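# Six arms sort coloured blocks onto matching tiles

## Task

Place every block onto a tile that matches its colour, resting flat on one full face, with no tile holding more than one block; the placement must stay put on its own, without a robot holding it, and at the end every gripper must have released and the arms must be moved away.

## Robot and tools

Setup: six identical i2rt Big YAM arms named arm1 to arm6, each with six revolute joints, a two-finger gripper and a wrist camera. Two fixed room cameras, room_a and room_b, watch the scene. The arms act independently; a slow or stopped arm does not hold the others back. Every pose lives in one shared scene frame whose origin is on the floor with +z up. The hand point is midway between the fingertips; the hand's z axis runs along the fingers and the fingers close along its y axis. Each arm's foot pose is never printed, so positions must be inferred from images and calibration. Reach is roughly 1.0 m from the joint 1 axis. With joints 1 and 6 at 0 and the hand level and pointing forward, the wrist camera rides on top of the hand looking toward the fingertips.

execute_actions(actions, cameras): actions is a list holding a single action object, or empty to simply read state and images. The action object has one optional entry per arm name (arm1 ... arm6); each entry holds a joints object, so every arm gets its own separate set of targets. Inside joints, each key is an absolute target, not an offset: joint1_rad, joint2_rad, joint3_rad, joint4_rad, joint5_rad, joint6_rad in radians, and gripper_m in metres as the fingertip gap. Any subset of keys may be given. Ranges and done-tolerances: joint1_rad -2.879 to 2.879 (±0.045), rotation about the foot, positive counter-clockwise seen from above, 0 pointing where the foot faces; joint2_rad 0 to 3.141 (±0.14), shoulder, 0 has the upper arm lying back roughly level, increasing lifts it up then forward; joint3_rad 0 to 3.019 (±0.09), elbow, 0 fully folded, increasing opens; joint4_rad -1.692 to 1.57 (±0.055), hand pitch, positive tips fingers up; joint5_rad -1.57 to 1.57 (±0.03), sideways hand swing, positive toward the arm's right; joint6_rad -2.094 to 2.094 (±0.035), hand roll, positive clockwise viewed from behind the hand; gripper_m 0 to 0.093 (±0.003). All motions in one action begin together but finish at their own pace, and joints move at different speeds, so the hand can sweep a wide curve between postures. An unknown key or a value outside its range rejects the whole call and nothing moves. cameras picks which images come back: omitted, null or ["all"] gives all, [] gives none; names are arm1_cam_wrist ... arm6_cam_wrist, room_a, room_b.

wait(seconds): 0 to 10 s with no new commands; returns state and images like an empty action.

zoom_image(camera, region): region is [x0, y0, x1, y1] in pixels of that camera's most recent full image, top-left at (0, 0), no larger than 504 by 504. Only cameras present with full images in the latest result can be zoomed.

finished_scene(scene): give the current scene number; it closes the scene irreversibly after the last command has been held, reports success and presents the next task. The goal must already be met and stable. Replying with no tool call ends everything.

Reading results: each call returns per-robot state (joint_positions, joint torques) plus images; a pictures line lists the cameras in image order. joint_status tells how each commanded motion of the last accepted action ended. off_target: stopped short and may keep pushing. contact_stop or time_out: the joint drops its target and holds where it rests, except that after time_out a joint may keep a target (within 0.375, 0.375, 0.113, 0.225, 0.075, 0.3 rad of its position for joints 1 to 6), keep pushing and move by itself if freed; on_its_own lists such joints, and "held at" there is the held target, not the actual position. Sending a joint its reported position relieves the push. "joint command not followed" (often with a cause: line) means a self- and inter-arm collision check blocked that arm's joint targets; the gripper part still runs, blocked joints show not_followed, and the arm may retry those targets on later actions until new valid targets arrive. Calls without an action never show this line. Joints left out of an action may still be driving to old targets without joint_status saying so. Tiny target changes might not move a joint. A loaded joint that is holding up may slowly sag. Torque readings include friction, per-unit offset and scale, and noise, and are nonzero even in free air. If any call reports a stop, later execute_actions, wait and finished_scene calls in the same reply are skipped.

Heat: sustained load, including while you think, warms motors. A MOTOR HOT line appears from 85 °C; at 100 °C that arm's motors and gripper release until cooled, the arm collapses, an OVER-TEMPERATURE FAULT line is shown, and unreached keys read limit_stop_at_motor_heat (resend them). Some heat persists into later scenes.

Calibration: wrist cameras are fisheye 504x504 (e.g. arm1 K fx 236.616); room_a and room_b are 672x504 pinhole with radial distortion. Each has K, D and T_world_to_cam (metres, scene frame to camera) in OpenCV convention. Fixed cameras may be off by up to about 2.3 degrees and 9 mm; wrist camera poses come from reported joints and can err more. Results list cameras whose numbers changed.

Avoid: pressing two arms together hard (ends the run) or hard hits between arms; the collision check ignores fingers, gripper housings and wrist cameras and may react late. Arms do not halt on contact and can shove forcefully, so don't drive into the table or blocks. Never push items off the work area or onto the floor. Avoid drops, slips and slams; occasional outside nudges may shift loose blocks. The simulation keeps running while you compose replies, with arms holding their last commands. Shorter robot motion is better. Finish with grippers open and arms withdrawn.

Each tool is called after ">>>" as a command line: name --argument value for each argument, lists and objects as JSON in quotes; but a table of rows of numbers goes row by row, as --pt "numbers of a row", without its own name.

## Session

>>> execute_actions --actions '[]'

Scene clock: 0.00 s.
Joint torques (N m, as the arm reports them, + toward a larger angle): no reading
arm1.joint_positions: joint1_rad=-0.715 joint2_rad=+0.584 joint3_rad=+1.626 joint4_rad=-1.586 joint5_rad=+0.045 joint6_rad=-0.267 gripper_m=+0.094
arm1.joint_status: not commanded
arm1.hand: x=-0.5822 y=-0.0779 z=+1.2846 quat_wxyz=(-0.276, -0.544, -0.684, +0.399) (m; scene frame)
arm2.joint_positions: joint1_rad=-0.066 joint2_rad=+0.396 joint3_rad=+1.652 joint4_rad=-1.542 joint5_rad=+0.149 joint6_rad=+0.463 gripper_m=+0.094
arm2.joint_status: not commanded
arm2.hand: x=-0.1195 y=+1.2582 z=+1.3467 quat_wxyz=(-0.216, +0.561, -0.563, -0.566) (m; scene frame)
arm3.joint_positions: joint1_rad=-0.696 joint2_rad=+0.569 joint3_rad=+1.544 joint4_rad=-1.490 joint5_rad=-0.197 joint6_rad=+0.416 gripper_m=+0.094
arm3.joint_status: not commanded
arm3.hand: x=+0.3672 y=-0.8028 z=+1.2789 quat_wxyz=(-0.460, -0.077, -0.858, -0.213) (m; scene frame)
arm4.joint_positions: joint1_rad=+0.174 joint2_rad=+0.583 joint3_rad=+1.489 joint4_rad=-1.224 joint5_rad=+0.237 joint6_rad=+0.684 gripper_m=+0.095
arm4.joint_status: not commanded
arm4.hand: x=-1.7793 y=-0.3899 z=+1.2793 quat_wxyz=(-0.467, -0.773, -0.241, +0.356) (m; scene frame)
arm5.joint_positions: joint1_rad=-0.701 joint2_rad=+0.636 joint3_rad=+1.684 joint4_rad=-1.283 joint5_rad=-0.197 joint6_rad=+0.689 gripper_m=+0.094
arm5.joint_status: not commanded
arm5.hand: x=+1.1514 y=+1.4109 z=+1.3422 quat_wxyz=(-0.449, +0.023, -0.781, -0.433) (m; scene frame)
arm6.joint_positions: joint1_rad=+0.117 joint2_rad=+0.618 joint3_rad=+1.376 joint4_rad=-1.582 joint5_rad=-0.088 joint6_rad=+0.408 gripper_m=+0.094
arm6.joint_status: not commanded
arm6.hand: x=+1.3100 y=-1.3859 z=+1.1615 quat_wxyz=(-0.288, +0.163, -0.916, -0.229) (m; scene frame)
pictures: arm1_cam_wrist, arm2_cam_wrist, arm3_cam_wrist, arm4_cam_wrist, arm5_cam_wrist, arm6_cam_wrist, room_a, room_b
Images, in order (width x height): arm1_cam_wrist 504x504, arm2_cam_wrist 504x504, arm3_cam_wrist 504x504, arm4_cam_wrist 504x504, arm5_cam_wrist 504x504, arm6_cam_wrist 504x504, room_a 672x504, room_b 672x504.

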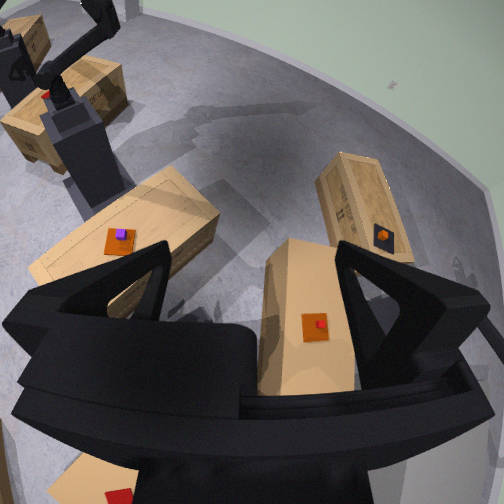

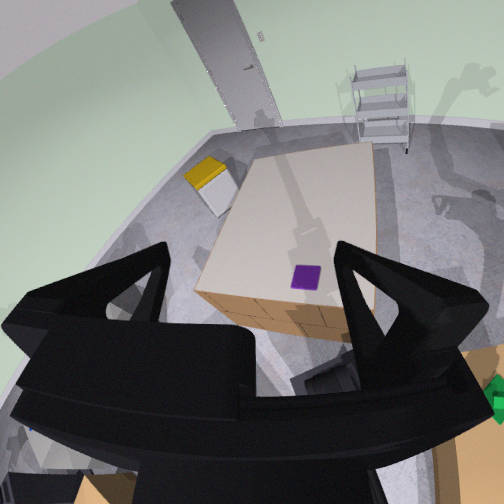

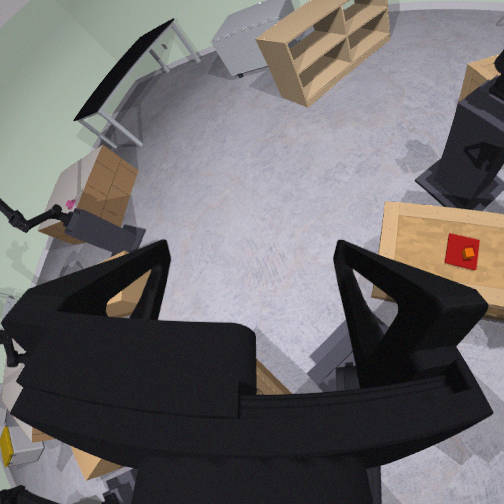

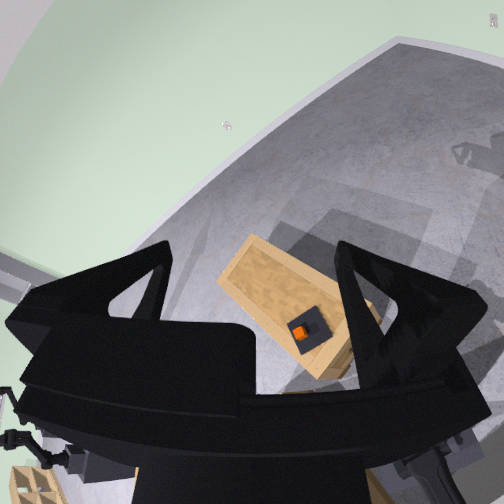

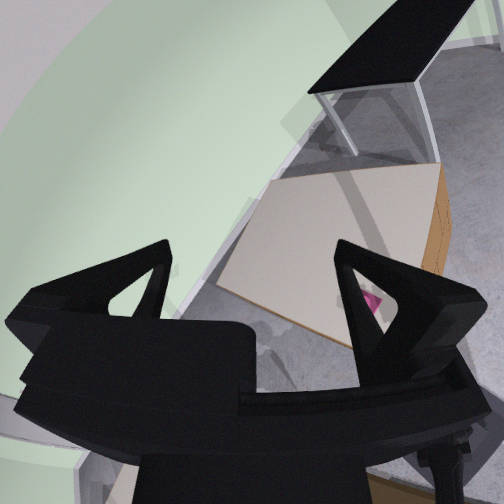

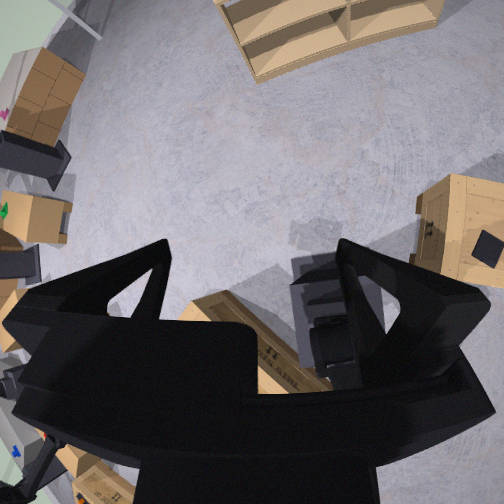

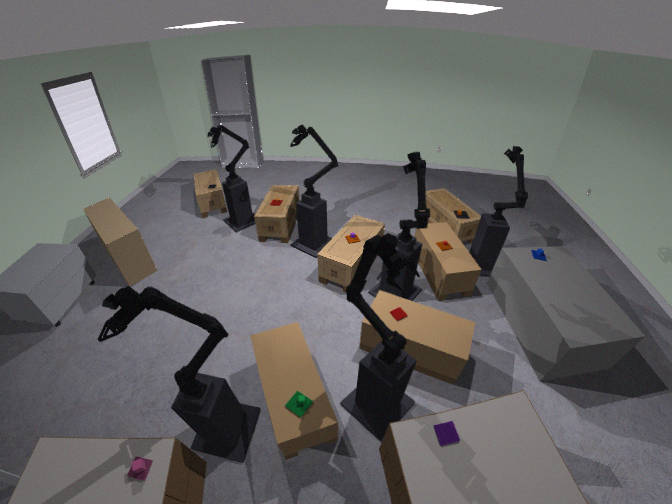

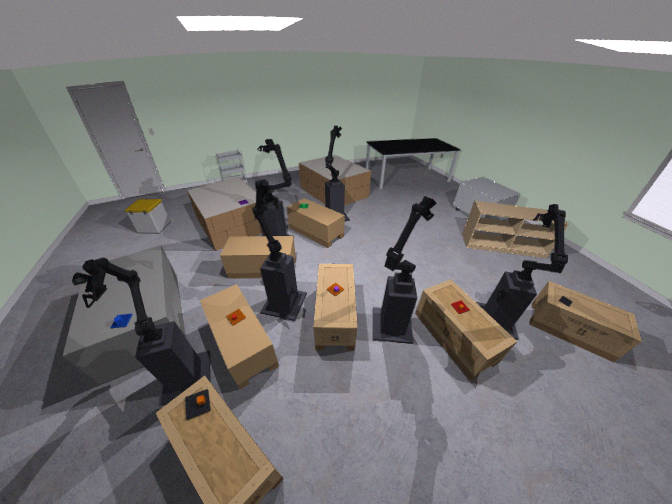

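>>> zoom_image --camera "room_a" --region '[300, 150, 580, 360]'

>>> zoom_image --camera "room_b" --region '[60, 230, 340, 440]'

>>> zoom_image --camera "room_b" --region '[300, 190, 620, 400]'

>>> zoom_image --camera "room_a" --region '[80, 250, 520, 504]'

>>> execute_actions --actions '[{"arm1":{"joints":{"joint1_rad":0,"joint2_rad":0.5,"joint3_rad":1.5,"joint4_rad":-1.0,"joint5_rad":0,"joint6_rad":0}},"arm2":{"joints":{"joint1_rad":0,"joint2_rad":1.0,"joint3_rad":1.5,"joint4_rad":-1.5,"joint5_rad":0,"joint6_rad":0}},"arm3":{"joints":{"joint1_rad":0,"joint2_rad":1.0,"joint3_rad":1.0,"joint4_rad":-1.5,"joint5_rad":0,"joint6_rad":0}},"arm4":{"joints":{"joint1_rad":0,"joint2_rad":1.0,"joint3_rad":1.5,"joint4_rad":-1.5,"joint5_rad":0,"joint6_rad":0}},"arm5":{"joints":{"joint5_rad":0,"joint6_rad":0}},"arm6":{"joints":{"joint5_rad":0,"joint6_rad":0}}}]'

Region (300, 150, 580, 360) of room_a's 672x504 image, scaled by 1.800, with more detail than that image has; it fills the top 378 rows of this view, and the rest is white.

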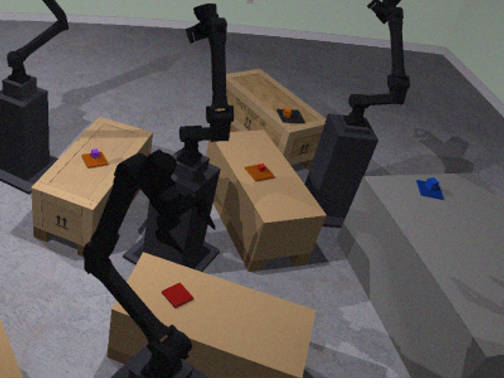

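Region (60, 230, 340, 440) of room_b's 672x504 image, scaled by 1.800, with more detail than that image has; it fills the top 378 rows of this view, and the rest is white.

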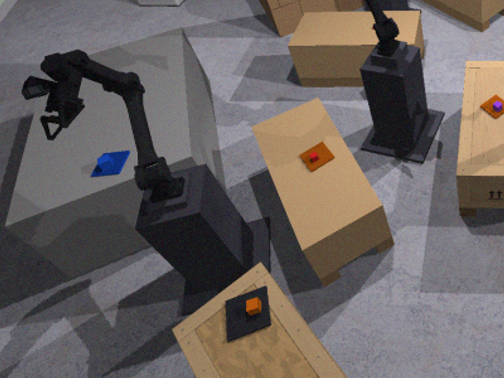

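Region (300, 190, 620, 400) of room_b's 672x504 image, scaled by 1.575, with more detail than that image has; it fills the top 331 rows of this view, and the rest is white.

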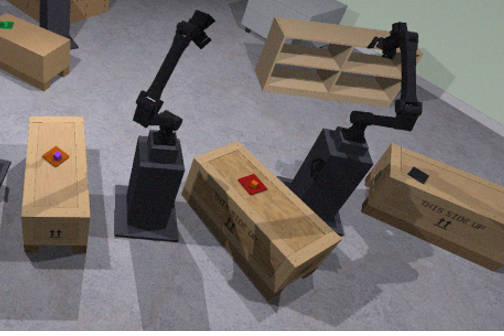

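Region (80, 250, 520, 504) of room_a's 672x504 image, scaled by 1.145, with more detail than that image has; it fills the top 291 rows of this view, and the rest is white.

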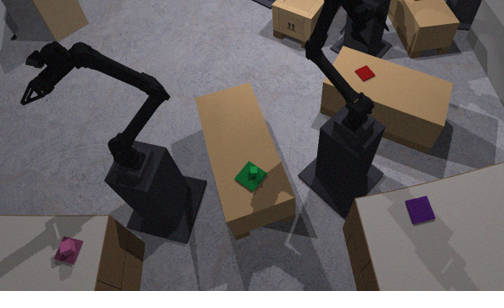

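Scene clock: 7.37 s.
Joint torques (N m, as the arm reports them, + toward a larger angle): arm1=[1.8  5.74 5.11 3.17 0.02 0.2 ] | arm2=[ 1.41 -0.96 10.68  2.03 -0.16 -0.12] | arm3=[-0.34 -4.95 11.51 -0.5   0.01 -0.09] | arm4=[-2.21 -5.89 10.67  1.37 -0.23 -0.25] | arm5=[ 0.71  4.55  7.26  1.76  0.07 -0.18] | arm6=[ 0.44  2.44  7.86  1.54  0.19 -0.1 ]
arm1.joint_positions: joint1_rad=-0.011 joint2_rad=+0.499 joint3_rad=+1.508 joint4_rad=-1.027 joint5_rad=+0.001 joint6_rad=-0.012 gripper_m=+0.094
arm1.joint_status: all done
arm1.hand: x=-0.4634 y=-0.0656 z=+1.3767 quat_wxyz=(-0.630, -0.305, -0.649, +0.298) (m; scene frame)
arm2.joint_positions: joint1_rad=-0.011 joint2_rad=+0.998 joint3_rad=+1.488 joint4_rad=-1.511 joint5_rad=+0.003 joint6_rad=+0.015 gripper_m=+0.094
arm2.joint_status: all done
arm2.hand: x=-0.3132 y=+1.4782 z=+1.1736 quat_wxyz=(-0.127, +0.852, -0.443, -0.249) (m; scene frame)
arm3.joint_positions: joint1_rad=-0.005 joint2_rad=+0.995 joint3_rad=+0.983 joint4_rad=-1.490 joint5_rad=-0.002 joint6_rad=+0.011 gripper_m=+0.094
arm3.joint_status: all done
arm3.hand: x=+0.3936 y=-0.6598 z=+0.9252 quat_wxyz=(-0.029, +0.389, -0.921, -0.014) (m; scene frame)
arm4.joint_positions: joint1_rad=+0.006 joint2_rad=+0.994 joint3_rad=+1.476 joint4_rad=-1.492 joint5_rad=+0.005 joint6_rad=+0.007 gripper_m=+0.095
arm4.joint_status: all done
arm4.hand: x=-1.8082 y=-0.5152 z=+1.1116 quat_wxyz=(-0.168, -0.769, -0.577, +0.215) (m; scene frame)
arm5.joint_positions: joint1_rad=-0.701 joint2_rad=+0.636 joint3_rad=+1.684 joint4_rad=-1.283 joint5_rad=-0.003 joint6_rad=+0.014 gripper_m=+0.094
arm5.joint_status: all done
arm5.hand: x=+1.1726 y=+1.3853 z=+1.3413 quat_wxyz=(-0.592, +0.224, -0.751, -0.188) (m; scene frame)
arm6.joint_positions: joint1_rad=+0.117 joint2_rad=+0.618 joint3_rad=+1.376 joint4_rad=-1.582 joint5_rad=-0.003 joint6_rad=+0.012 gripper_m=+0.094
arm6.joint_status: all done
arm6.hand: x=+1.3199 y=-1.3964 z=+1.1611 quat_wxyz=(-0.342, +0.326, -0.872, -0.131) (m; scene frame)
pictures: arm1_cam_wrist, arm2_cam_wrist, arm3_cam_wrist, arm4_cam_wrist, arm5_cam_wrist, arm6_cam_wrist, room_a, room_b
camera_calibration (this result's frames):
arm1_cam_wrist: T_world_to_cam=[[-0.759443, -0.65052, 0.00836559, -0.40611], [-0.396494, 0.452612, -0.798709, 0.950965], [0.515789, -0.609891, -0.60166, 1.1513], [0, 0, 0, 1]] pos_world=[-0.525196, 0.0075683, 1.45563]
arm2_cam_wrist: T_world_to_cam=[[0.820407, 0.571751, -0.00575729, -0.582915], [0.571186, -0.819054, 0.0538293, 1.33348], [0.0260614, -0.0474504, -0.998534, 1.3794], [0, 0, 0, 1]] pos_world=[-0.319387, 1.49093, 1.30224]
arm3_cam_wrist: T_world_to_cam=[[0.731446, -0.681812, -0.0109233, -0.728222], [-0.573072, -0.623315, 0.532041, -0.675193], [-0.36956, -0.382899, -0.846648, 0.7984], [0, 0, 0, 1]] pos_world=[0.440778, -0.61166, 1.02724]
arm4_cam_wrist: T_world_to_cam=[[-0.963074, 0.268538, -0.0193576, -1.57903], [0.26637, 0.960821, 0.0766195, 0.898571], [0.0391744, 0.0686341, -0.996872, 1.33591], [0, 0, 0, 1]] pos_world=[-1.81241, -0.531024, 1.23231]
arm5_cam_wrist: T_world_to_cam=[[0.563574, -0.82598, -0.0119335, 0.495714], [-0.631765, -0.421662, -0.650442, 2.20489], [0.53222, 0.374111, -0.759463, 0.00183739], [0, 0, 0, 1]] pos_world=[1.11263, 1.33848, 1.44147]
arm6_cam_wrist: T_world_to_cam=[[0.655791, -0.754942, 0.000857256, -1.9229], [-0.750759, -0.652276, -0.104392, 0.203548], [0.079369, 0.0678157, -0.994536, 1.26253], [0, 0, 0, 1]] pos_world=[1.31363, -1.40453, 1.27853]
Images, in order (width x height): arm1_cam_wrist 504x504, arm2_cam_wrist 504x504, arm3_cam_wrist 504x504, arm4_cam_wrist 504x504, arm5_cam_wrist 504x504, arm6_cam_wrist 504x504, room_a 672x504, room_b 672x504.

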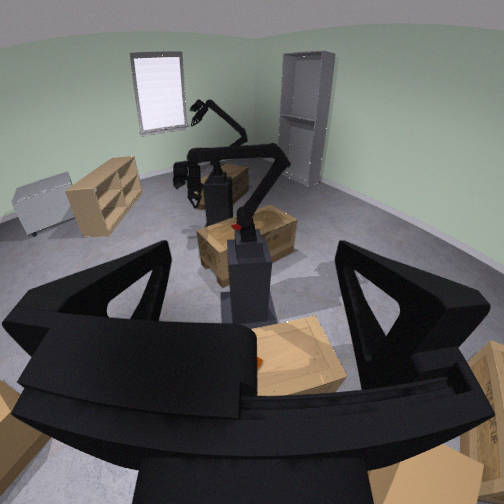

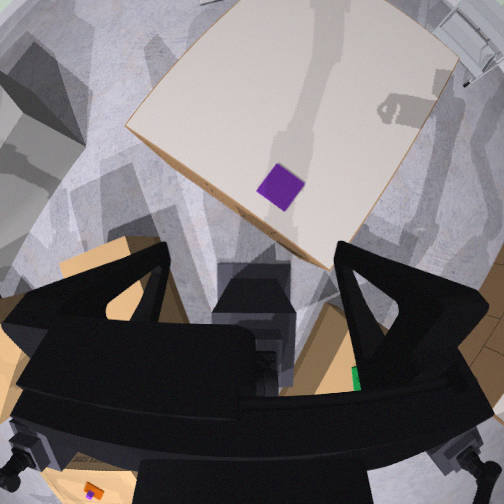

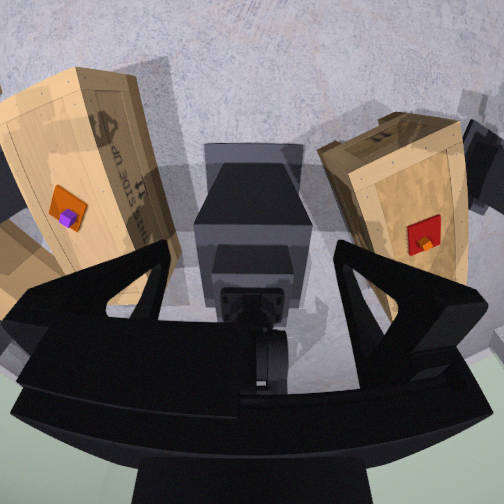

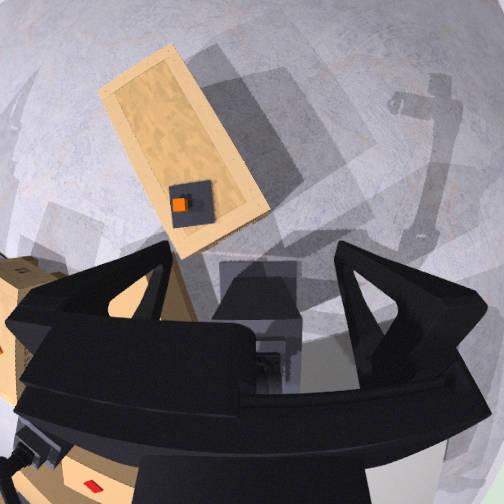

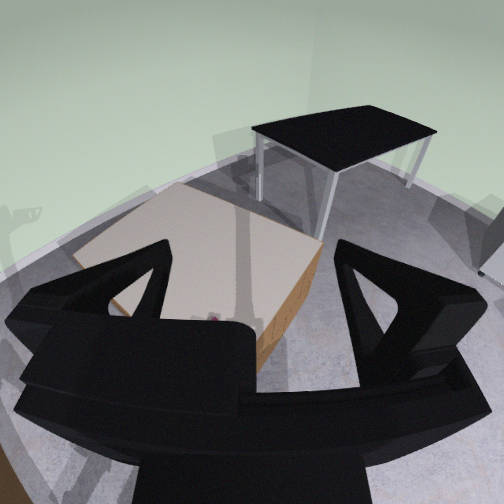

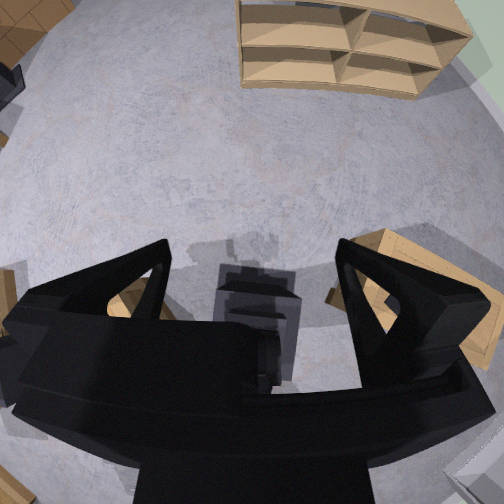

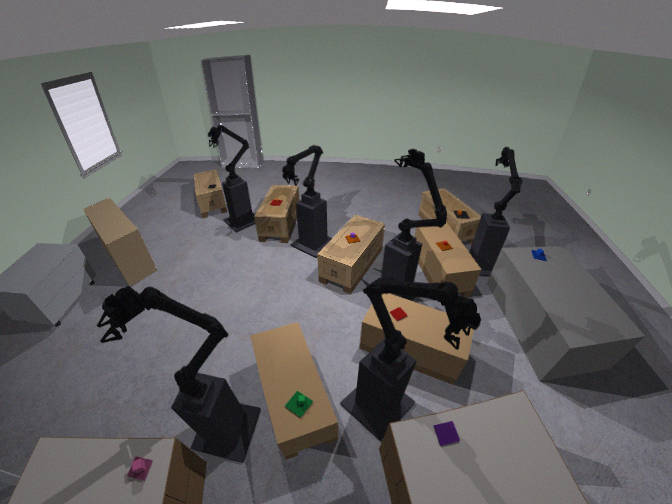

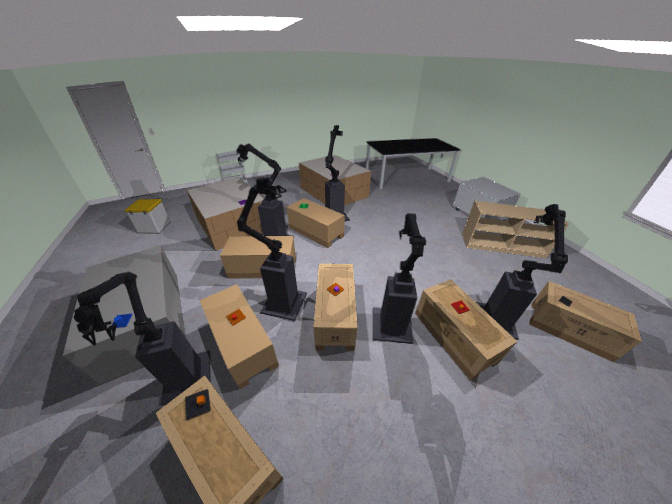

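>>> execute_actions --actions '[{"arm1":{"joints":{"joint1_rad":-1.5}},"arm2":{"joints":{"joint1_rad":1.4}},"arm3":{"joints":{"joint1_rad":-1.6}},"arm4":{"joints":{"joint1_rad":0.6}},"arm5":{"joints":{"joint2_rad":1.5}},"arm6":{"joints":{"joint3_rad":0.7}}}]' --cameras '["arm2_cam_wrist","arm4_cam_wrist"]'

>>> execute_actions --actions '[{"arm1":{"joints":{"joint2_rad":1.5,"joint4_rad":-1.2}},"arm3":{"joints":{"joint2_rad":1.5,"joint3_rad":1.5,"joint4_rad":-1.2}},"arm4":{"joints":{"joint2_rad":1.5,"joint4_rad":-1.2}},"arm2":{"joints":{"joint2_rad":1.5,"joint4_rad":-1.2,"joint1_rad":1.9}},"arm5":{"joints":{"joint4_rad":-0.2}},"arm6":{"joints":{"joint4_rad":-0.2}}}]' --cameras '["arm1_cam_wrist","arm2_cam_wrist","arm3_cam_wrist","arm4_cam_wrist","room_b"]'

Scene clock: 15.63 s.
Joint torques (N m, as the arm reports them, + toward a larger angle): arm1=[0.28 5.72 5.14 3.14 0.1  0.19] | arm2=[ 1.11 -1.5  10.82  2.02 -0.03 -0.1 ] | arm3=[-1.23 -5.01 11.54 -0.49 -0.02 -0.07] | arm4=[-1.43 -5.93 10.71  1.38 -0.12 -0.25] | arm5=[  0.89 -11.86  12.09   1.11   0.07  -0.18] | arm6=[ 0.63  0.87  7.4   0.51  0.18 -0.1 ]
arm1.joint_positions: joint1_rad=-1.489 joint2_rad=+0.499 joint3_rad=+1.508 joint4_rad=-1.027 joint5_rad=+0.000 joint6_rad=-0.011 gripper_m=+0.094
arm1.joint_status: all done
arm1.hand: x=-0.6938 y=-0.0537 z=+1.3765 quat_wxyz=(-0.259, -0.660, -0.280, +0.647) (m; scene frame)
arm2.joint_positions: joint1_rad=+1.390 joint2_rad=+0.998 joint3_rad=+1.488 joint4_rad=-1.511 joint5_rad=+0.000 joint6_rad=+0.013 gripper_m=+0.094
arm2.joint_status: all done
arm2.hand: x=-0.4194 y=+1.0539 z=+1.1691 quat_wxyz=(+0.056, +0.938, +0.214, -0.267) (m; scene frame)
arm3.joint_positions: joint1_rad=-1.595 joint2_rad=+0.995 joint3_rad=+0.983 joint4_rad=-1.490 joint5_rad=-0.001 joint6_rad=+0.008 gripper_m=+0.094
arm3.joint_status: all done
arm3.hand: x=+0.3995 y=-1.0471 z=+0.9262 quat_wxyz=(-0.031, -0.383, -0.923, +0.014) (m; scene frame)
arm4.joint_positions: joint1_rad=+0.596 joint2_rad=+0.997 joint3_rad=+1.476 joint4_rad=-1.492 joint5_rad=+0.002 joint6_rad=+0.006 gripper_m=+0.095
arm4.joint_status: all done
arm4.hand: x=-1.6090 y=-0.5122 z=+1.1130 quat_wxyz=(-0.226, -0.567, -0.776, +0.157) (m; scene frame)
arm5.joint_positions: joint1_rad=-0.701 joint2_rad=+1.515 joint3_rad=+1.674 joint4_rad=-1.283 joint5_rad=-0.003 joint6_rad=+0.014 gripper_m=+0.094
arm5.joint_status: all done
arm5.hand: x=+1.4756 y=+1.5910 z=+1.0101 quat_wxyz=(-0.213, +0.279, -0.934, -0.070) (m; scene frame)
arm6.joint_positions: joint1_rad=+0.117 joint2_rad=+0.619 joint3_rad=+0.703 joint4_rad=-1.581 joint5_rad=-0.003 joint6_rad=+0.012 gripper_m=+0.094
arm6.joint_status: all done
arm6.hand: x=+1.2873 y=-1.4271 z=+0.8660 quat_wxyz=(-0.036, +0.349, -0.936, -0.013) (m; scene frame)
pictures: arm2_cam_wrist, arm4_cam_wrist
camera_calibration (this result's frames):
arm2_cam_wrist: T_world_to_cam=[[-0.427572, 0.90395, 0.00749792, -1.14213], [0.902158, 0.426168, 0.0670168, -0.142063], [0.0573845, 0.0354188, -0.997724, 1.28236], [0, 0, 0, 1]] pos_world=[-0.433769, 1.04756, 1.29753]
arm4_cam_wrist: T_world_to_cam=[[-0.948842, -0.31493, -0.0227614, -1.66014], [-0.315749, 0.946052, 0.0727217, -0.0974156], [-0.00136877, 0.0761883, -0.997093, 1.26816], [0, 0, 0, 1]] pos_world=[-1.60423, -0.527286, 1.23377]
Images, in order (width x height): arm2_cam_wrist 504x504, arm4_cam_wrist 504x504.

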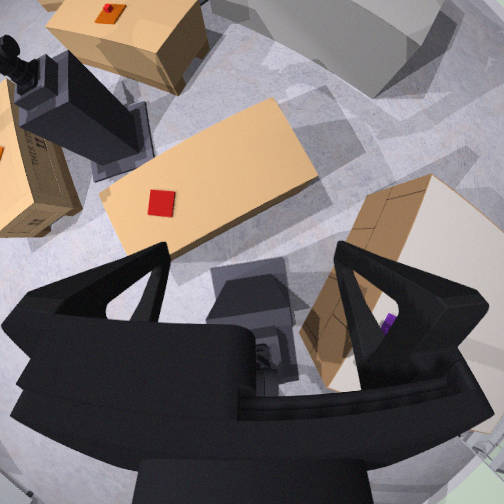

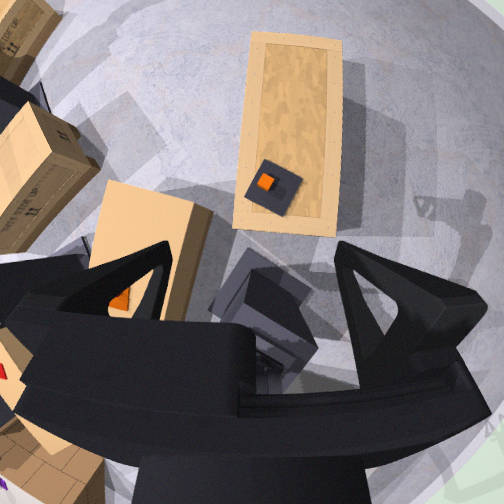

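Scene clock: 17.37 s.
Joint torques (N m, as the arm reports them, + toward a larger angle): arm1=[  0.18 -16.99   9.39   0.65   0.09   0.19] | arm2=[-0.01 -9.69 11.74  1.81 -0.04 -0.1 ] | arm3=[ -1.32 -13.98  15.21   0.85  -0.02  -0.07] | arm4=[ -1.34 -14.61  11.27   1.73  -0.14  -0.24] | arm5=[  0.85 -12.16  12.61   2.22   0.07  -0.18] | arm6=[ 0.33 -0.8   8.39  2.52  0.17 -0.08]
arm1.joint_positions: joint1_rad=-1.489 joint2_rad=+1.505 joint3_rad=+1.493 joint4_rad=-1.183 joint5_rad=+0.000 joint6_rad=-0.011 gripper_m=+0.094
arm1.joint_status: all done
arm1.hand: x=-0.9521 y=-0.3054 z=+0.9614 quat_wxyz=(-0.064, -0.907, -0.381, +0.169) (m; scene frame)
arm2.joint_positions: joint1_rad=+1.907 joint2_rad=+1.505 joint3_rad=+1.488 joint4_rad=-1.215 joint5_rad=+0.000 joint6_rad=+0.013 gripper_m=+0.094
arm2.joint_status: all done
arm2.hand: x=-0.4133 y=+0.7684 z=+0.9842 quat_wxyz=(+0.072, +0.873, +0.458, -0.149) (m; scene frame)
arm3.joint_positions: joint1_rad=-1.595 joint2_rad=+1.507 joint3_rad=+1.448 joint4_rad=-1.212 joint5_rad=-0.001 joint6_rad=+0.008 gripper_m=+0.094
arm3.joint_status: all done
arm3.hand: x=+0.5761 y=-1.2213 z=+0.9462 quat_wxyz=(-0.138, -0.379, -0.913, +0.057) (m; scene frame)
arm4.joint_positions: joint1_rad=+0.596 joint2_rad=+1.503 joint3_rad=+1.476 joint4_rad=-1.212 joint5_rad=+0.002 joint6_rad=+0.006 gripper_m=+0.095
arm4.joint_status: all done
arm4.hand: x=-1.5495 y=-0.6857 z=+0.9304 quat_wxyz=(-0.137, -0.581, -0.797, +0.092) (m; scene frame)
arm5.joint_positions: joint1_rad=-0.701 joint2_rad=+1.515 joint3_rad=+1.674 joint4_rad=-0.219 joint5_rad=-0.003 joint6_rad=+0.014 gripper_m=+0.094
arm5.joint_status: all done
arm5.hand: x=+1.5907 y=+1.6680 z=+1.2176 quat_wxyz=(-0.655, +0.208, -0.696, -0.208) (m; scene frame)
arm6.joint_positions: joint1_rad=+0.117 joint2_rad=+0.619 joint3_rad=+0.703 joint4_rad=-0.220 joint5_rad=-0.003 joint6_rad=+0.012 gripper_m=+0.094
arm6.joint_status: all done
arm6.hand: x=+1.4552 y=-1.2770 z=+1.0781 quat_wxyz=(-0.614, +0.265, -0.705, -0.237) (m; scene frame)
pictures: arm1_cam_wrist, arm2_cam_wrist, arm3_cam_wrist, arm4_cam_wrist, room_b
camera_calibration (this result's frames):
arm1_cam_wrist: T_world_to_cam=[[-0.722365, 0.69151, -0.00163514, -0.47496], [0.669038, 0.699485, 0.251217, 0.614513], [0.174862, 0.180376, -0.96793, 1.27619], [0, 0, 0, 1]] pos_world=[-0.977385, -0.331597, 1.08011]
arm2_cam_wrist: T_world_to_cam=[[-0.818357, 0.574616, 0.0104231, -0.791434], [0.553745, 0.78352, 0.281891, -0.643606], [0.153812, 0.236459, -0.95939, 0.955314], [0, 0, 0, 1]] pos_world=[-0.438221, 0.733156, 1.10619]
arm3_cam_wrist: T_world_to_cam=[[-0.69243, -0.721477, -0.00341291, -0.479571], [-0.684104, 0.655043, 0.320811, 0.893346], [-0.229222, 0.224473, -0.947137, 1.42467], [0, 0, 0, 1]] pos_world=[0.605638, -1.25098, 1.06113]
arm4_cam_wrist: T_world_to_cam=[[-0.94958, -0.312681, -0.0229797, -1.66182], [-0.305339, 0.905663, 0.294181, -0.118775], [-0.0711731, 0.286365, -0.955473, 1.09665], [0, 0, 0, 1]] pos_world=[-1.53624, -0.72609, 1.04457]
Images, in order (width x height): arm1_cam_wrist 504x504, arm2_cam_wrist 504x504, arm3_cam_wrist 504x504, arm4_cam_wrist 504x504, room_b 672x504.

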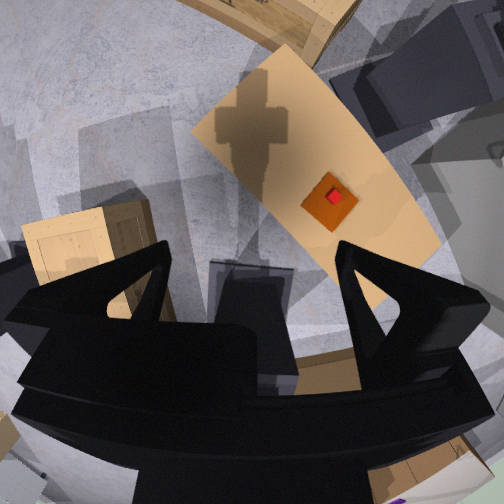

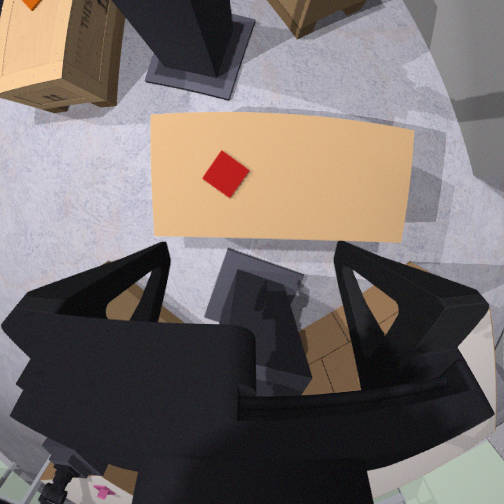

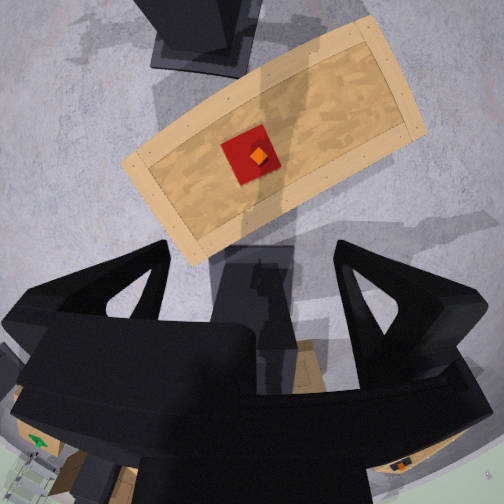

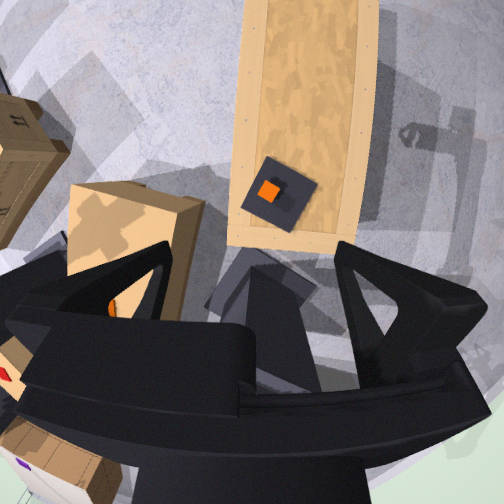

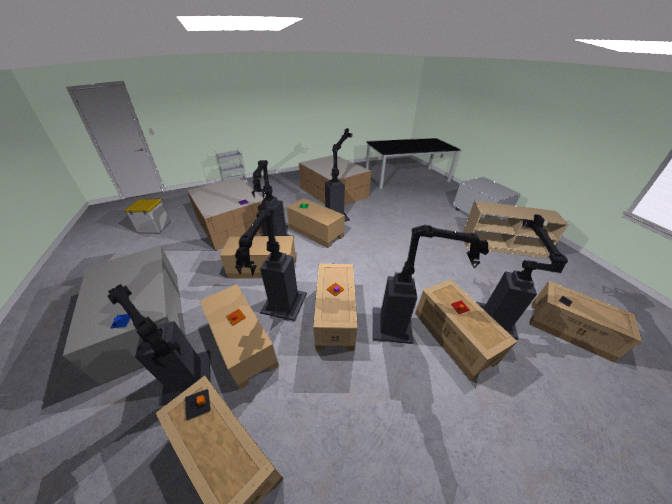

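>>> execute_actions --actions '[{"arm1":{"joints":{"joint1_rad":-1.91,"joint2_rad":2.29,"joint3_rad":1.6,"joint4_rad":-0.86,"joint6_rad":0.35}},"arm3":{"joints":{"joint1_rad":-1.62,"joint2_rad":2.29,"joint3_rad":1.57,"joint4_rad":-0.82,"joint6_rad":0.78}},"arm4":{"joints":{"joint1_rad":0.555,"joint2_rad":2.11,"joint3_rad":1.31,"joint4_rad":-0.75,"joint6_rad":0.35}},"arm2":{"joints":{"joint1_rad":-0.1}}}]' --cameras '["arm1_cam_wrist","arm2_cam_wrist","arm3_cam_wrist","arm4_cam_wrist","room_b"]'

Scene clock: 37.90 s.
Joint torques (N m, as the arm reports them, + toward a larger angle): arm1=[  0.68 -27.41   7.29   1.09   0.06   0.2 ] | arm2=[ 0.04 -9.52 11.76  1.65 -0.04 -0.09] | arm3=[ -1.58 -20.67   9.19   0.25   0.05   0.14] | arm4=[ -1.62 -19.94   7.68   1.14  -0.08  -0.11] | arm5=[  0.81 -12.21  12.57   2.25   0.07  -0.19] | arm6=[ 0.73 -0.85  8.42  2.7   0.19 -0.1 ]
arm1.joint_positions: joint1_rad=-1.915 joint2_rad=+2.304 joint3_rad=+1.585 joint4_rad=-0.872 joint5_rad=+0.002 joint6_rad=+0.338 gripper_m=+0.094
arm1.joint_status: all done
arm1.hand: x=-1.1405 y=-0.1327 z=+0.5529 quat_wxyz=(+0.012, -1.000, -0.009, -0.011) (m; scene frame)
arm2.joint_positions: joint1_rad=-0.101 joint2_rad=+1.505 joint3_rad=+1.488 joint4_rad=-1.209 joint5_rad=+0.000 joint6_rad=+0.012 gripper_m=+0.094
arm2.joint_status: all done
arm2.hand: x=-0.3876 y=+1.6608 z=+0.9958 quat_wxyz=(-0.087, +0.852, -0.491, -0.157) (m; scene frame)
arm3.joint_positions: joint1_rad=-1.612 joint2_rad=+2.304 joint3_rad=+1.543 joint4_rad=-0.833 joint5_rad=-0.001 joint6_rad=+0.770 gripper_m=+0.094
arm3.joint_status: all done
arm3.hand: x=+0.6231 y=-1.2837 z=+0.5484 quat_wxyz=(+0.011, -0.705, -0.709, +0.001) (m; scene frame)
arm4.joint_positions: joint1_rad=+0.557 joint2_rad=+2.123 joint3_rad=+1.289 joint4_rad=-0.760 joint5_rad=+0.002 joint6_rad=+0.343 gripper_m=+0.095
arm4.joint_status: all done
arm4.hand: x=-1.5638 y=-0.6935 z=+0.5483 quat_wxyz=(+0.008, -0.729, -0.684, -0.010) (m; scene frame)
arm5.joint_positions: joint1_rad=-0.701 joint2_rad=+1.515 joint3_rad=+1.674 joint4_rad=-0.219 joint5_rad=-0.003 joint6_rad=+0.014 gripper_m=+0.094
arm5.joint_status: not commanded
arm5.hand: x=+1.5907 y=+1.6680 z=+1.2176 quat_wxyz=(-0.655, +0.208, -0.696, -0.208) (m; scene frame)
arm6.joint_positions: joint1_rad=+0.117 joint2_rad=+0.619 joint3_rad=+0.703 joint4_rad=-0.220 joint5_rad=-0.003 joint6_rad=+0.012 gripper_m=+0.094
arm6.joint_status: not commanded
arm6.hand: x=+1.4552 y=-1.2770 z=+1.0781 quat_wxyz=(-0.614, +0.265, -0.705, -0.237) (m; scene frame)
pictures: arm1_cam_wrist, arm2_cam_wrist, arm3_cam_wrist, arm4_cam_wrist, room_b
camera_calibration (this result's frames):
arm1_cam_wrist: T_world_to_cam=[[-0.0258748, 0.999655, 0.00460936, 0.100654], [0.802396, 0.0180184, 0.59652, 0.593131], [0.596231, 0.0191334, -0.802585, 1.25028], [0, 0, 0, 1]] pos_world=[-1.21878, -0.135229, 0.649175]
arm2_cam_wrist: T_world_to_cam=[[0.867047, 0.498195, -0.00557132, -0.487165], [0.482898, -0.837566, 0.255524, 1.33083], [0.122634, -0.224241, -0.966787, 1.51186], [0, 0, 0, 1]] pos_world=[-0.405666, 1.69638, 1.11888]
arm3_cam_wrist: T_world_to_cam=[[-0.99965, -0.0253516, 0.0075672, 0.58559], [-0.0158079, 0.801686, 0.597536, 0.714121], [-0.021215, 0.597207, -0.801807, 1.34186], [0, 0, 0, 1]] pos_world=[0.625142, -1.35902, 0.644768]
arm4_cam_wrist: T_world_to_cam=[[-0.998008, 0.0615773, -0.0137128, -1.50788], [0.0404178, 0.791012, 0.610464, 0.284126], [0.0484377, 0.608694, -0.791925, 1.05369], [0, 0, 0, 1]] pos_world=[-1.5674, -0.773268, 0.640314]
Images, in order (width x height): arm1_cam_wrist 504x504, arm2_cam_wrist 504x504, arm3_cam_wrist 504x504, arm4_cam_wrist 504x504, room_b 672x504.

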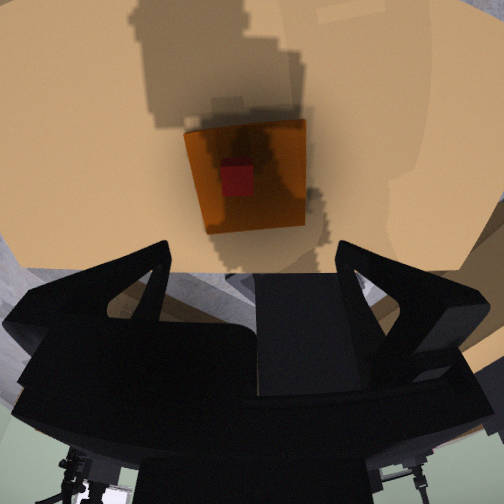

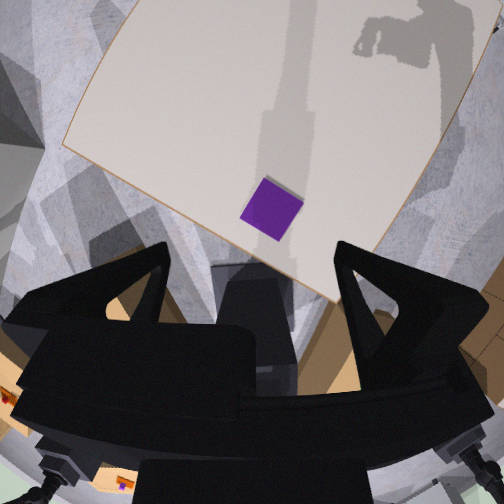

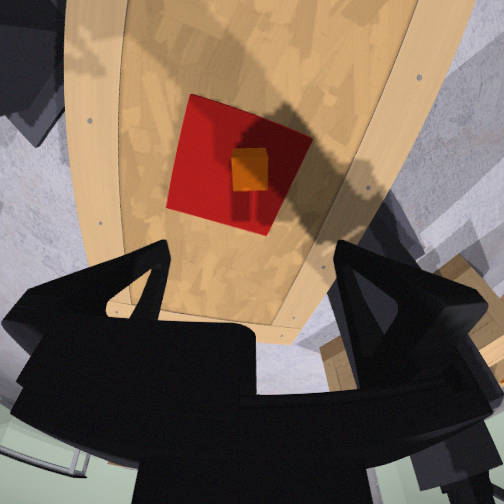

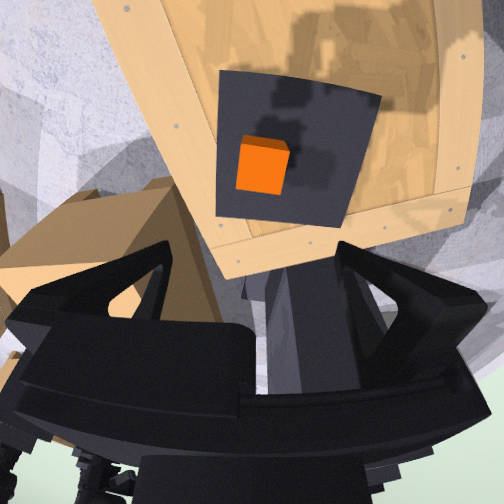

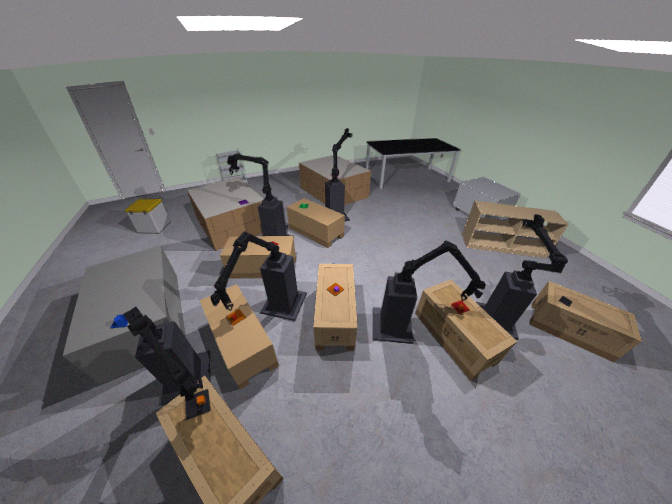

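>>> execute_actions --actions '[{"arm1":{"joints":{"joint1_rad":-1.885,"joint2_rad":2.48,"joint3_rad":1.608,"joint4_rad":-0.658}},"arm3":{"joints":{"joint2_rad":2.48,"joint3_rad":1.585,"joint4_rad":-0.625}},"arm4":{"joints":{"joint2_rad":2.306,"joint3_rad":1.33,"joint4_rad":-0.55,"joint6_rad":0.45}}}]' --cameras '["arm1_cam_wrist","arm3_cam_wrist","arm4_cam_wrist"]'

Scene clock: 48.33 s.
Joint torques (N m, as the arm reports them, + toward a larger angle): arm1=[  1.58 -26.44   6.6    1.3    0.05   0.19] | arm2=[ 0.63 -9.59 11.77  1.61 -0.03 -0.09] | arm3=[ -1.61 -22.19   6.89   0.36   0.05   0.13] | arm4=[ -1.78 -21.35   5.9    1.16  -0.08  -0.11] | arm5=[  0.85 -12.15  12.54   2.24   0.07  -0.2 ] | arm6=[ 0.02 -1.06  8.49  2.54  0.18 -0.1 ]
arm1.joint_positions: joint1_rad=-1.894 joint2_rad=+2.489 joint3_rad=+1.588 joint4_rad=-0.674 joint5_rad=+0.002 joint6_rad=+0.338 gripper_m=+0.094
arm1.joint_status: all done
arm1.hand: x=-1.1285 y=-0.1402 z=+0.4451 quat_wxyz=(+0.009, -1.000, -0.020, -0.003) (m; scene frame)
arm2.joint_positions: joint1_rad=-0.101 joint2_rad=+1.505 joint3_rad=+1.488 joint4_rad=-1.209 joint5_rad=+0.000 joint6_rad=+0.012 gripper_m=+0.094
arm2.joint_status: not commanded
arm2.hand: x=-0.3876 y=+1.6608 z=+0.9958 quat_wxyz=(-0.087, +0.852, -0.491, -0.157) (m; scene frame)
arm3.joint_positions: joint1_rad=-1.612 joint2_rad=+2.501 joint3_rad=+1.571 joint4_rad=-0.640 joint5_rad=-0.001 joint6_rad=+0.770 gripper_m=+0.094
arm3.joint_status: all done
arm3.hand: x=+0.6215 y=-1.2827 z=+0.4416 quat_wxyz=(-0.001, -0.705, -0.709, +0.001) (m; scene frame)
arm4.joint_positions: joint1_rad=+0.557 joint2_rad=+2.323 joint3_rad=+1.316 joint4_rad=-0.561 joint5_rad=+0.002 joint6_rad=+0.443 gripper_m=+0.095
arm4.joint_status: all done
arm4.hand: x=-1.5610 y=-0.6989 z=+0.4520 quat_wxyz=(-0.003, -0.763, -0.647, -0.004) (m; scene frame)
arm5.joint_positions: joint1_rad=-0.701 joint2_rad=+1.515 joint3_rad=+1.674 joint4_rad=-0.219 joint5_rad=-0.003 joint6_rad=+0.014 gripper_m=+0.094
arm5.joint_status: not commanded
arm5.hand: x=+1.5907 y=+1.6680 z=+1.2176 quat_wxyz=(-0.655, +0.208, -0.696, -0.208) (m; scene frame)
arm6.joint_positions: joint1_rad=+0.117 joint2_rad=+0.619 joint3_rad=+0.703 joint4_rad=-0.220 joint5_rad=-0.003 joint6_rad=+0.012 gripper_m=+0.094
arm6.joint_status: not commanded
arm6.hand: x=+1.4552 y=-1.2770 z=+1.0781 quat_wxyz=(-0.614, +0.265, -0.705, -0.237) (m; scene frame)
pictures: arm1_cam_wrist, arm3_cam_wrist, arm4_cam_wrist
camera_calibration (this result's frames):
arm1_cam_wrist: T_world_to_cam=[[-0.0470311, 0.998893, -0.000888717, 0.0873774], [0.810858, 0.0386974, 0.583962, 0.665988], [0.58335, 0.0267438, -0.811781, 1.14743], [0, 0, 0, 1]] pos_world=[-1.20526, -0.143739, 0.542625]
arm3_cam_wrist: T_world_to_cam=[[-0.999644, -0.0250717, -0.00907415, 0.59257], [-0.0256583, 0.811988, 0.583109, 0.802761], [-0.00725145, 0.583135, -0.812343, 1.23353], [0, 0, 0, 1]] pos_world=[0.621902, -1.35629, 0.53933]
arm4_cam_wrist: T_world_to_cam=[[-0.986679, 0.161093, -0.0226542, -1.41483], [0.116775, 0.798321, 0.590801, 0.480235], [0.113259, 0.580286, -0.806499, 1.06843], [0, 0, 0, 1]] pos_world=[-1.57307, -0.775457, 0.545908]
Images, in order (width x height): arm1_cam_wrist 504x504, arm3_cam_wrist 504x504, arm4_cam_wrist 504x504.

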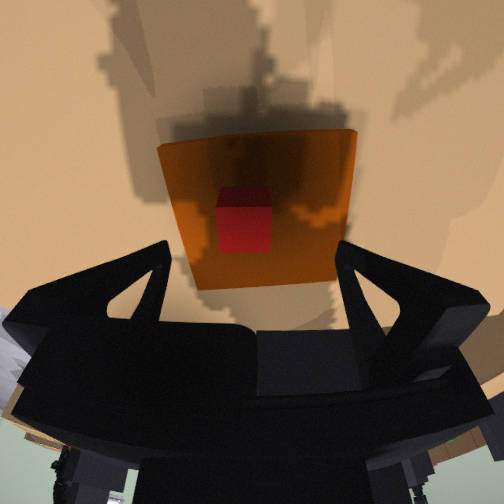

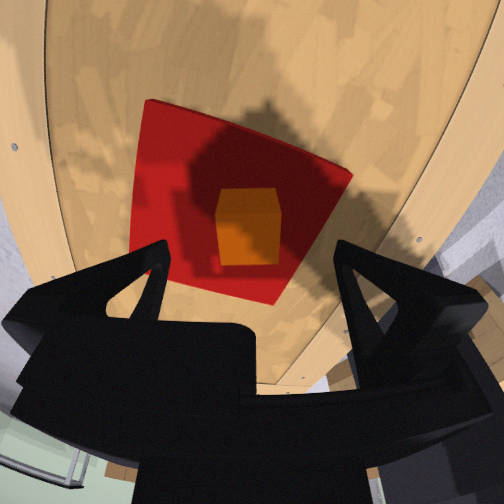

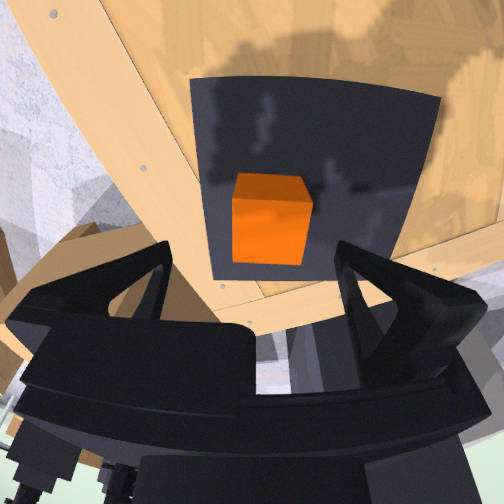

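>>> execute_actions --actions '[{"arm1":{"joints":{"joint1_rad":-1.875,"joint2_rad":2.57,"joint3_rad":1.65,"joint4_rad":-0.605}},"arm3":{"joints":{"joint2_rad":2.55,"joint3_rad":1.62,"joint4_rad":-0.59}},"arm4":{"joints":{"joint1_rad":0.53,"joint2_rad":2.425,"joint3_rad":1.355,"joint4_rad":-0.45}}}]' --cameras '["arm1_cam_wrist","arm3_cam_wrist","arm4_cam_wrist"]'

Scene clock: 53.57 s.
Joint torques (N m, as the arm reports them, + toward a larger angle): arm1=[  1.54 -24.82   6.94   1.14   0.05   0.19] | arm2=[ 0.66 -9.65 11.76  1.58 -0.04 -0.1 ] | arm3=[ -1.59 -20.23   7.84   0.33   0.05   0.13] | arm4=[ -1.64 -20.13   5.27   1.07  -0.14  -0.11] | arm5=[  0.81 -12.09  12.59   2.24   0.08  -0.18] | arm6=[ 0.3  -0.77  8.41  2.62  0.2  -0.1 ]
arm1.joint_positions: joint1_rad=-1.889 joint2_rad=+2.548 joint3_rad=+1.623 joint4_rad=-0.619 joint5_rad=+0.002 joint6_rad=+0.338 gripper_m=+0.094
arm1.joint_status: all done
arm1.hand: x=-1.1366 y=-0.1465 z=+0.4190 quat_wxyz=(+0.003, -1.000, -0.023, +0.012) (m; scene frame)
arm2.joint_positions: joint1_rad=-0.101 joint2_rad=+1.505 joint3_rad=+1.488 joint4_rad=-1.209 joint5_rad=+0.000 joint6_rad=+0.012 gripper_m=+0.094
arm2.joint_status: not commanded
arm2.hand: x=-0.3876 y=+1.6608 z=+0.9958 quat_wxyz=(-0.087, +0.852, -0.491, -0.157) (m; scene frame)
arm3.joint_positions: joint1_rad=-1.612 joint2_rad=+2.536 joint3_rad=+1.595 joint4_rad=-0.603 joint5_rad=-0.001 joint6_rad=+0.770 gripper_m=+0.094
arm3.joint_status: all done
arm3.hand: x=+0.6276 y=-1.2890 z=+0.4270 quat_wxyz=(-0.014, -0.705, -0.709, +0.002) (m; scene frame)
arm4.joint_positions: joint1_rad=+0.535 joint2_rad=+2.424 joint3_rad=+1.343 joint4_rad=-0.458 joint5_rad=+0.004 joint6_rad=+0.443 gripper_m=+0.095
arm4.joint_status: all done
arm4.hand: x=-1.5706 y=-0.7058 z=+0.4051 quat_wxyz=(-0.016, -0.770, -0.638, +0.003) (m; scene frame)
arm5.joint_positions: joint1_rad=-0.701 joint2_rad=+1.515 joint3_rad=+1.674 joint4_rad=-0.219 joint5_rad=-0.003 joint6_rad=+0.014 gripper_m=+0.094
arm5.joint_status: not commanded
arm5.hand: x=+1.5907 y=+1.6680 z=+1.2176 quat_wxyz=(-0.655, +0.208, -0.696, -0.208) (m; scene frame)
arm6.joint_positions: joint1_rad=+0.117 joint2_rad=+0.619 joint3_rad=+0.703 joint4_rad=-0.220 joint5_rad=-0.003 joint6_rad=+0.012 gripper_m=+0.094
arm6.joint_status: not commanded
arm6.hand: x=+1.4552 y=-1.2770 z=+1.0781 quat_wxyz=(-0.614, +0.265, -0.705, -0.237) (m; scene frame)
pictures: arm1_cam_wrist, arm3_cam_wrist, arm4_cam_wrist
camera_calibration (this result's frames):
arm1_cam_wrist: T_world_to_cam=[[-0.0529453, 0.998536, -0.0110569, 0.0908017], [0.827166, 0.0500566, 0.559724, 0.718402], [0.559459, 0.0204889, -0.828605, 1.11008], [0, 0, 0, 1]] pos_world=[-1.21047, -0.149374, 0.518716]
arm3_cam_wrist: T_world_to_cam=[[-0.999324, -0.0254888, -0.0264938, 0.605035], [-0.0360275, 0.822489, 0.567639, 0.843162], [0.00732244, 0.568209, -0.822851, 1.20146], [0, 0, 0, 1]] pos_world=[0.626205, -1.36075, 0.526042]
arm4_cam_wrist: T_world_to_cam=[[-0.982787, 0.181735, -0.0331873, -1.39935], [0.130831, 0.81151, 0.569504, 0.554614], [0.130431, 0.555359, -0.821318, 1.05115], [0, 0, 0, 1]] pos_world=[-1.58492, -0.779529, 0.501031]
Images, in order (width x height): arm1_cam_wrist 504x504, arm3_cam_wrist 504x504, arm4_cam_wrist 504x504.

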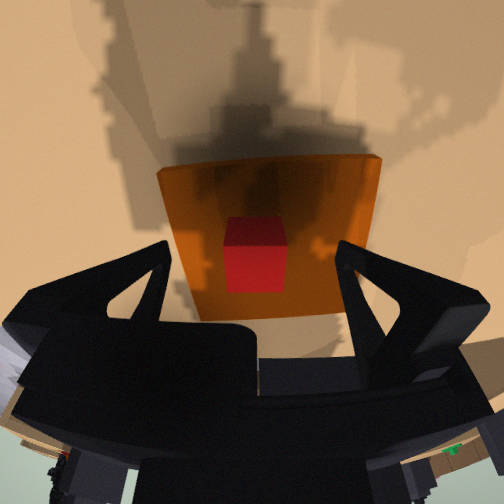

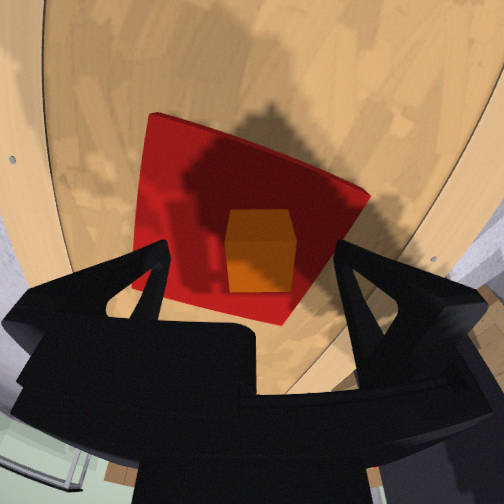

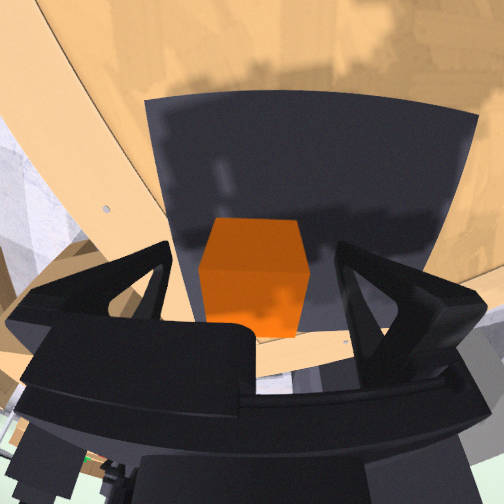

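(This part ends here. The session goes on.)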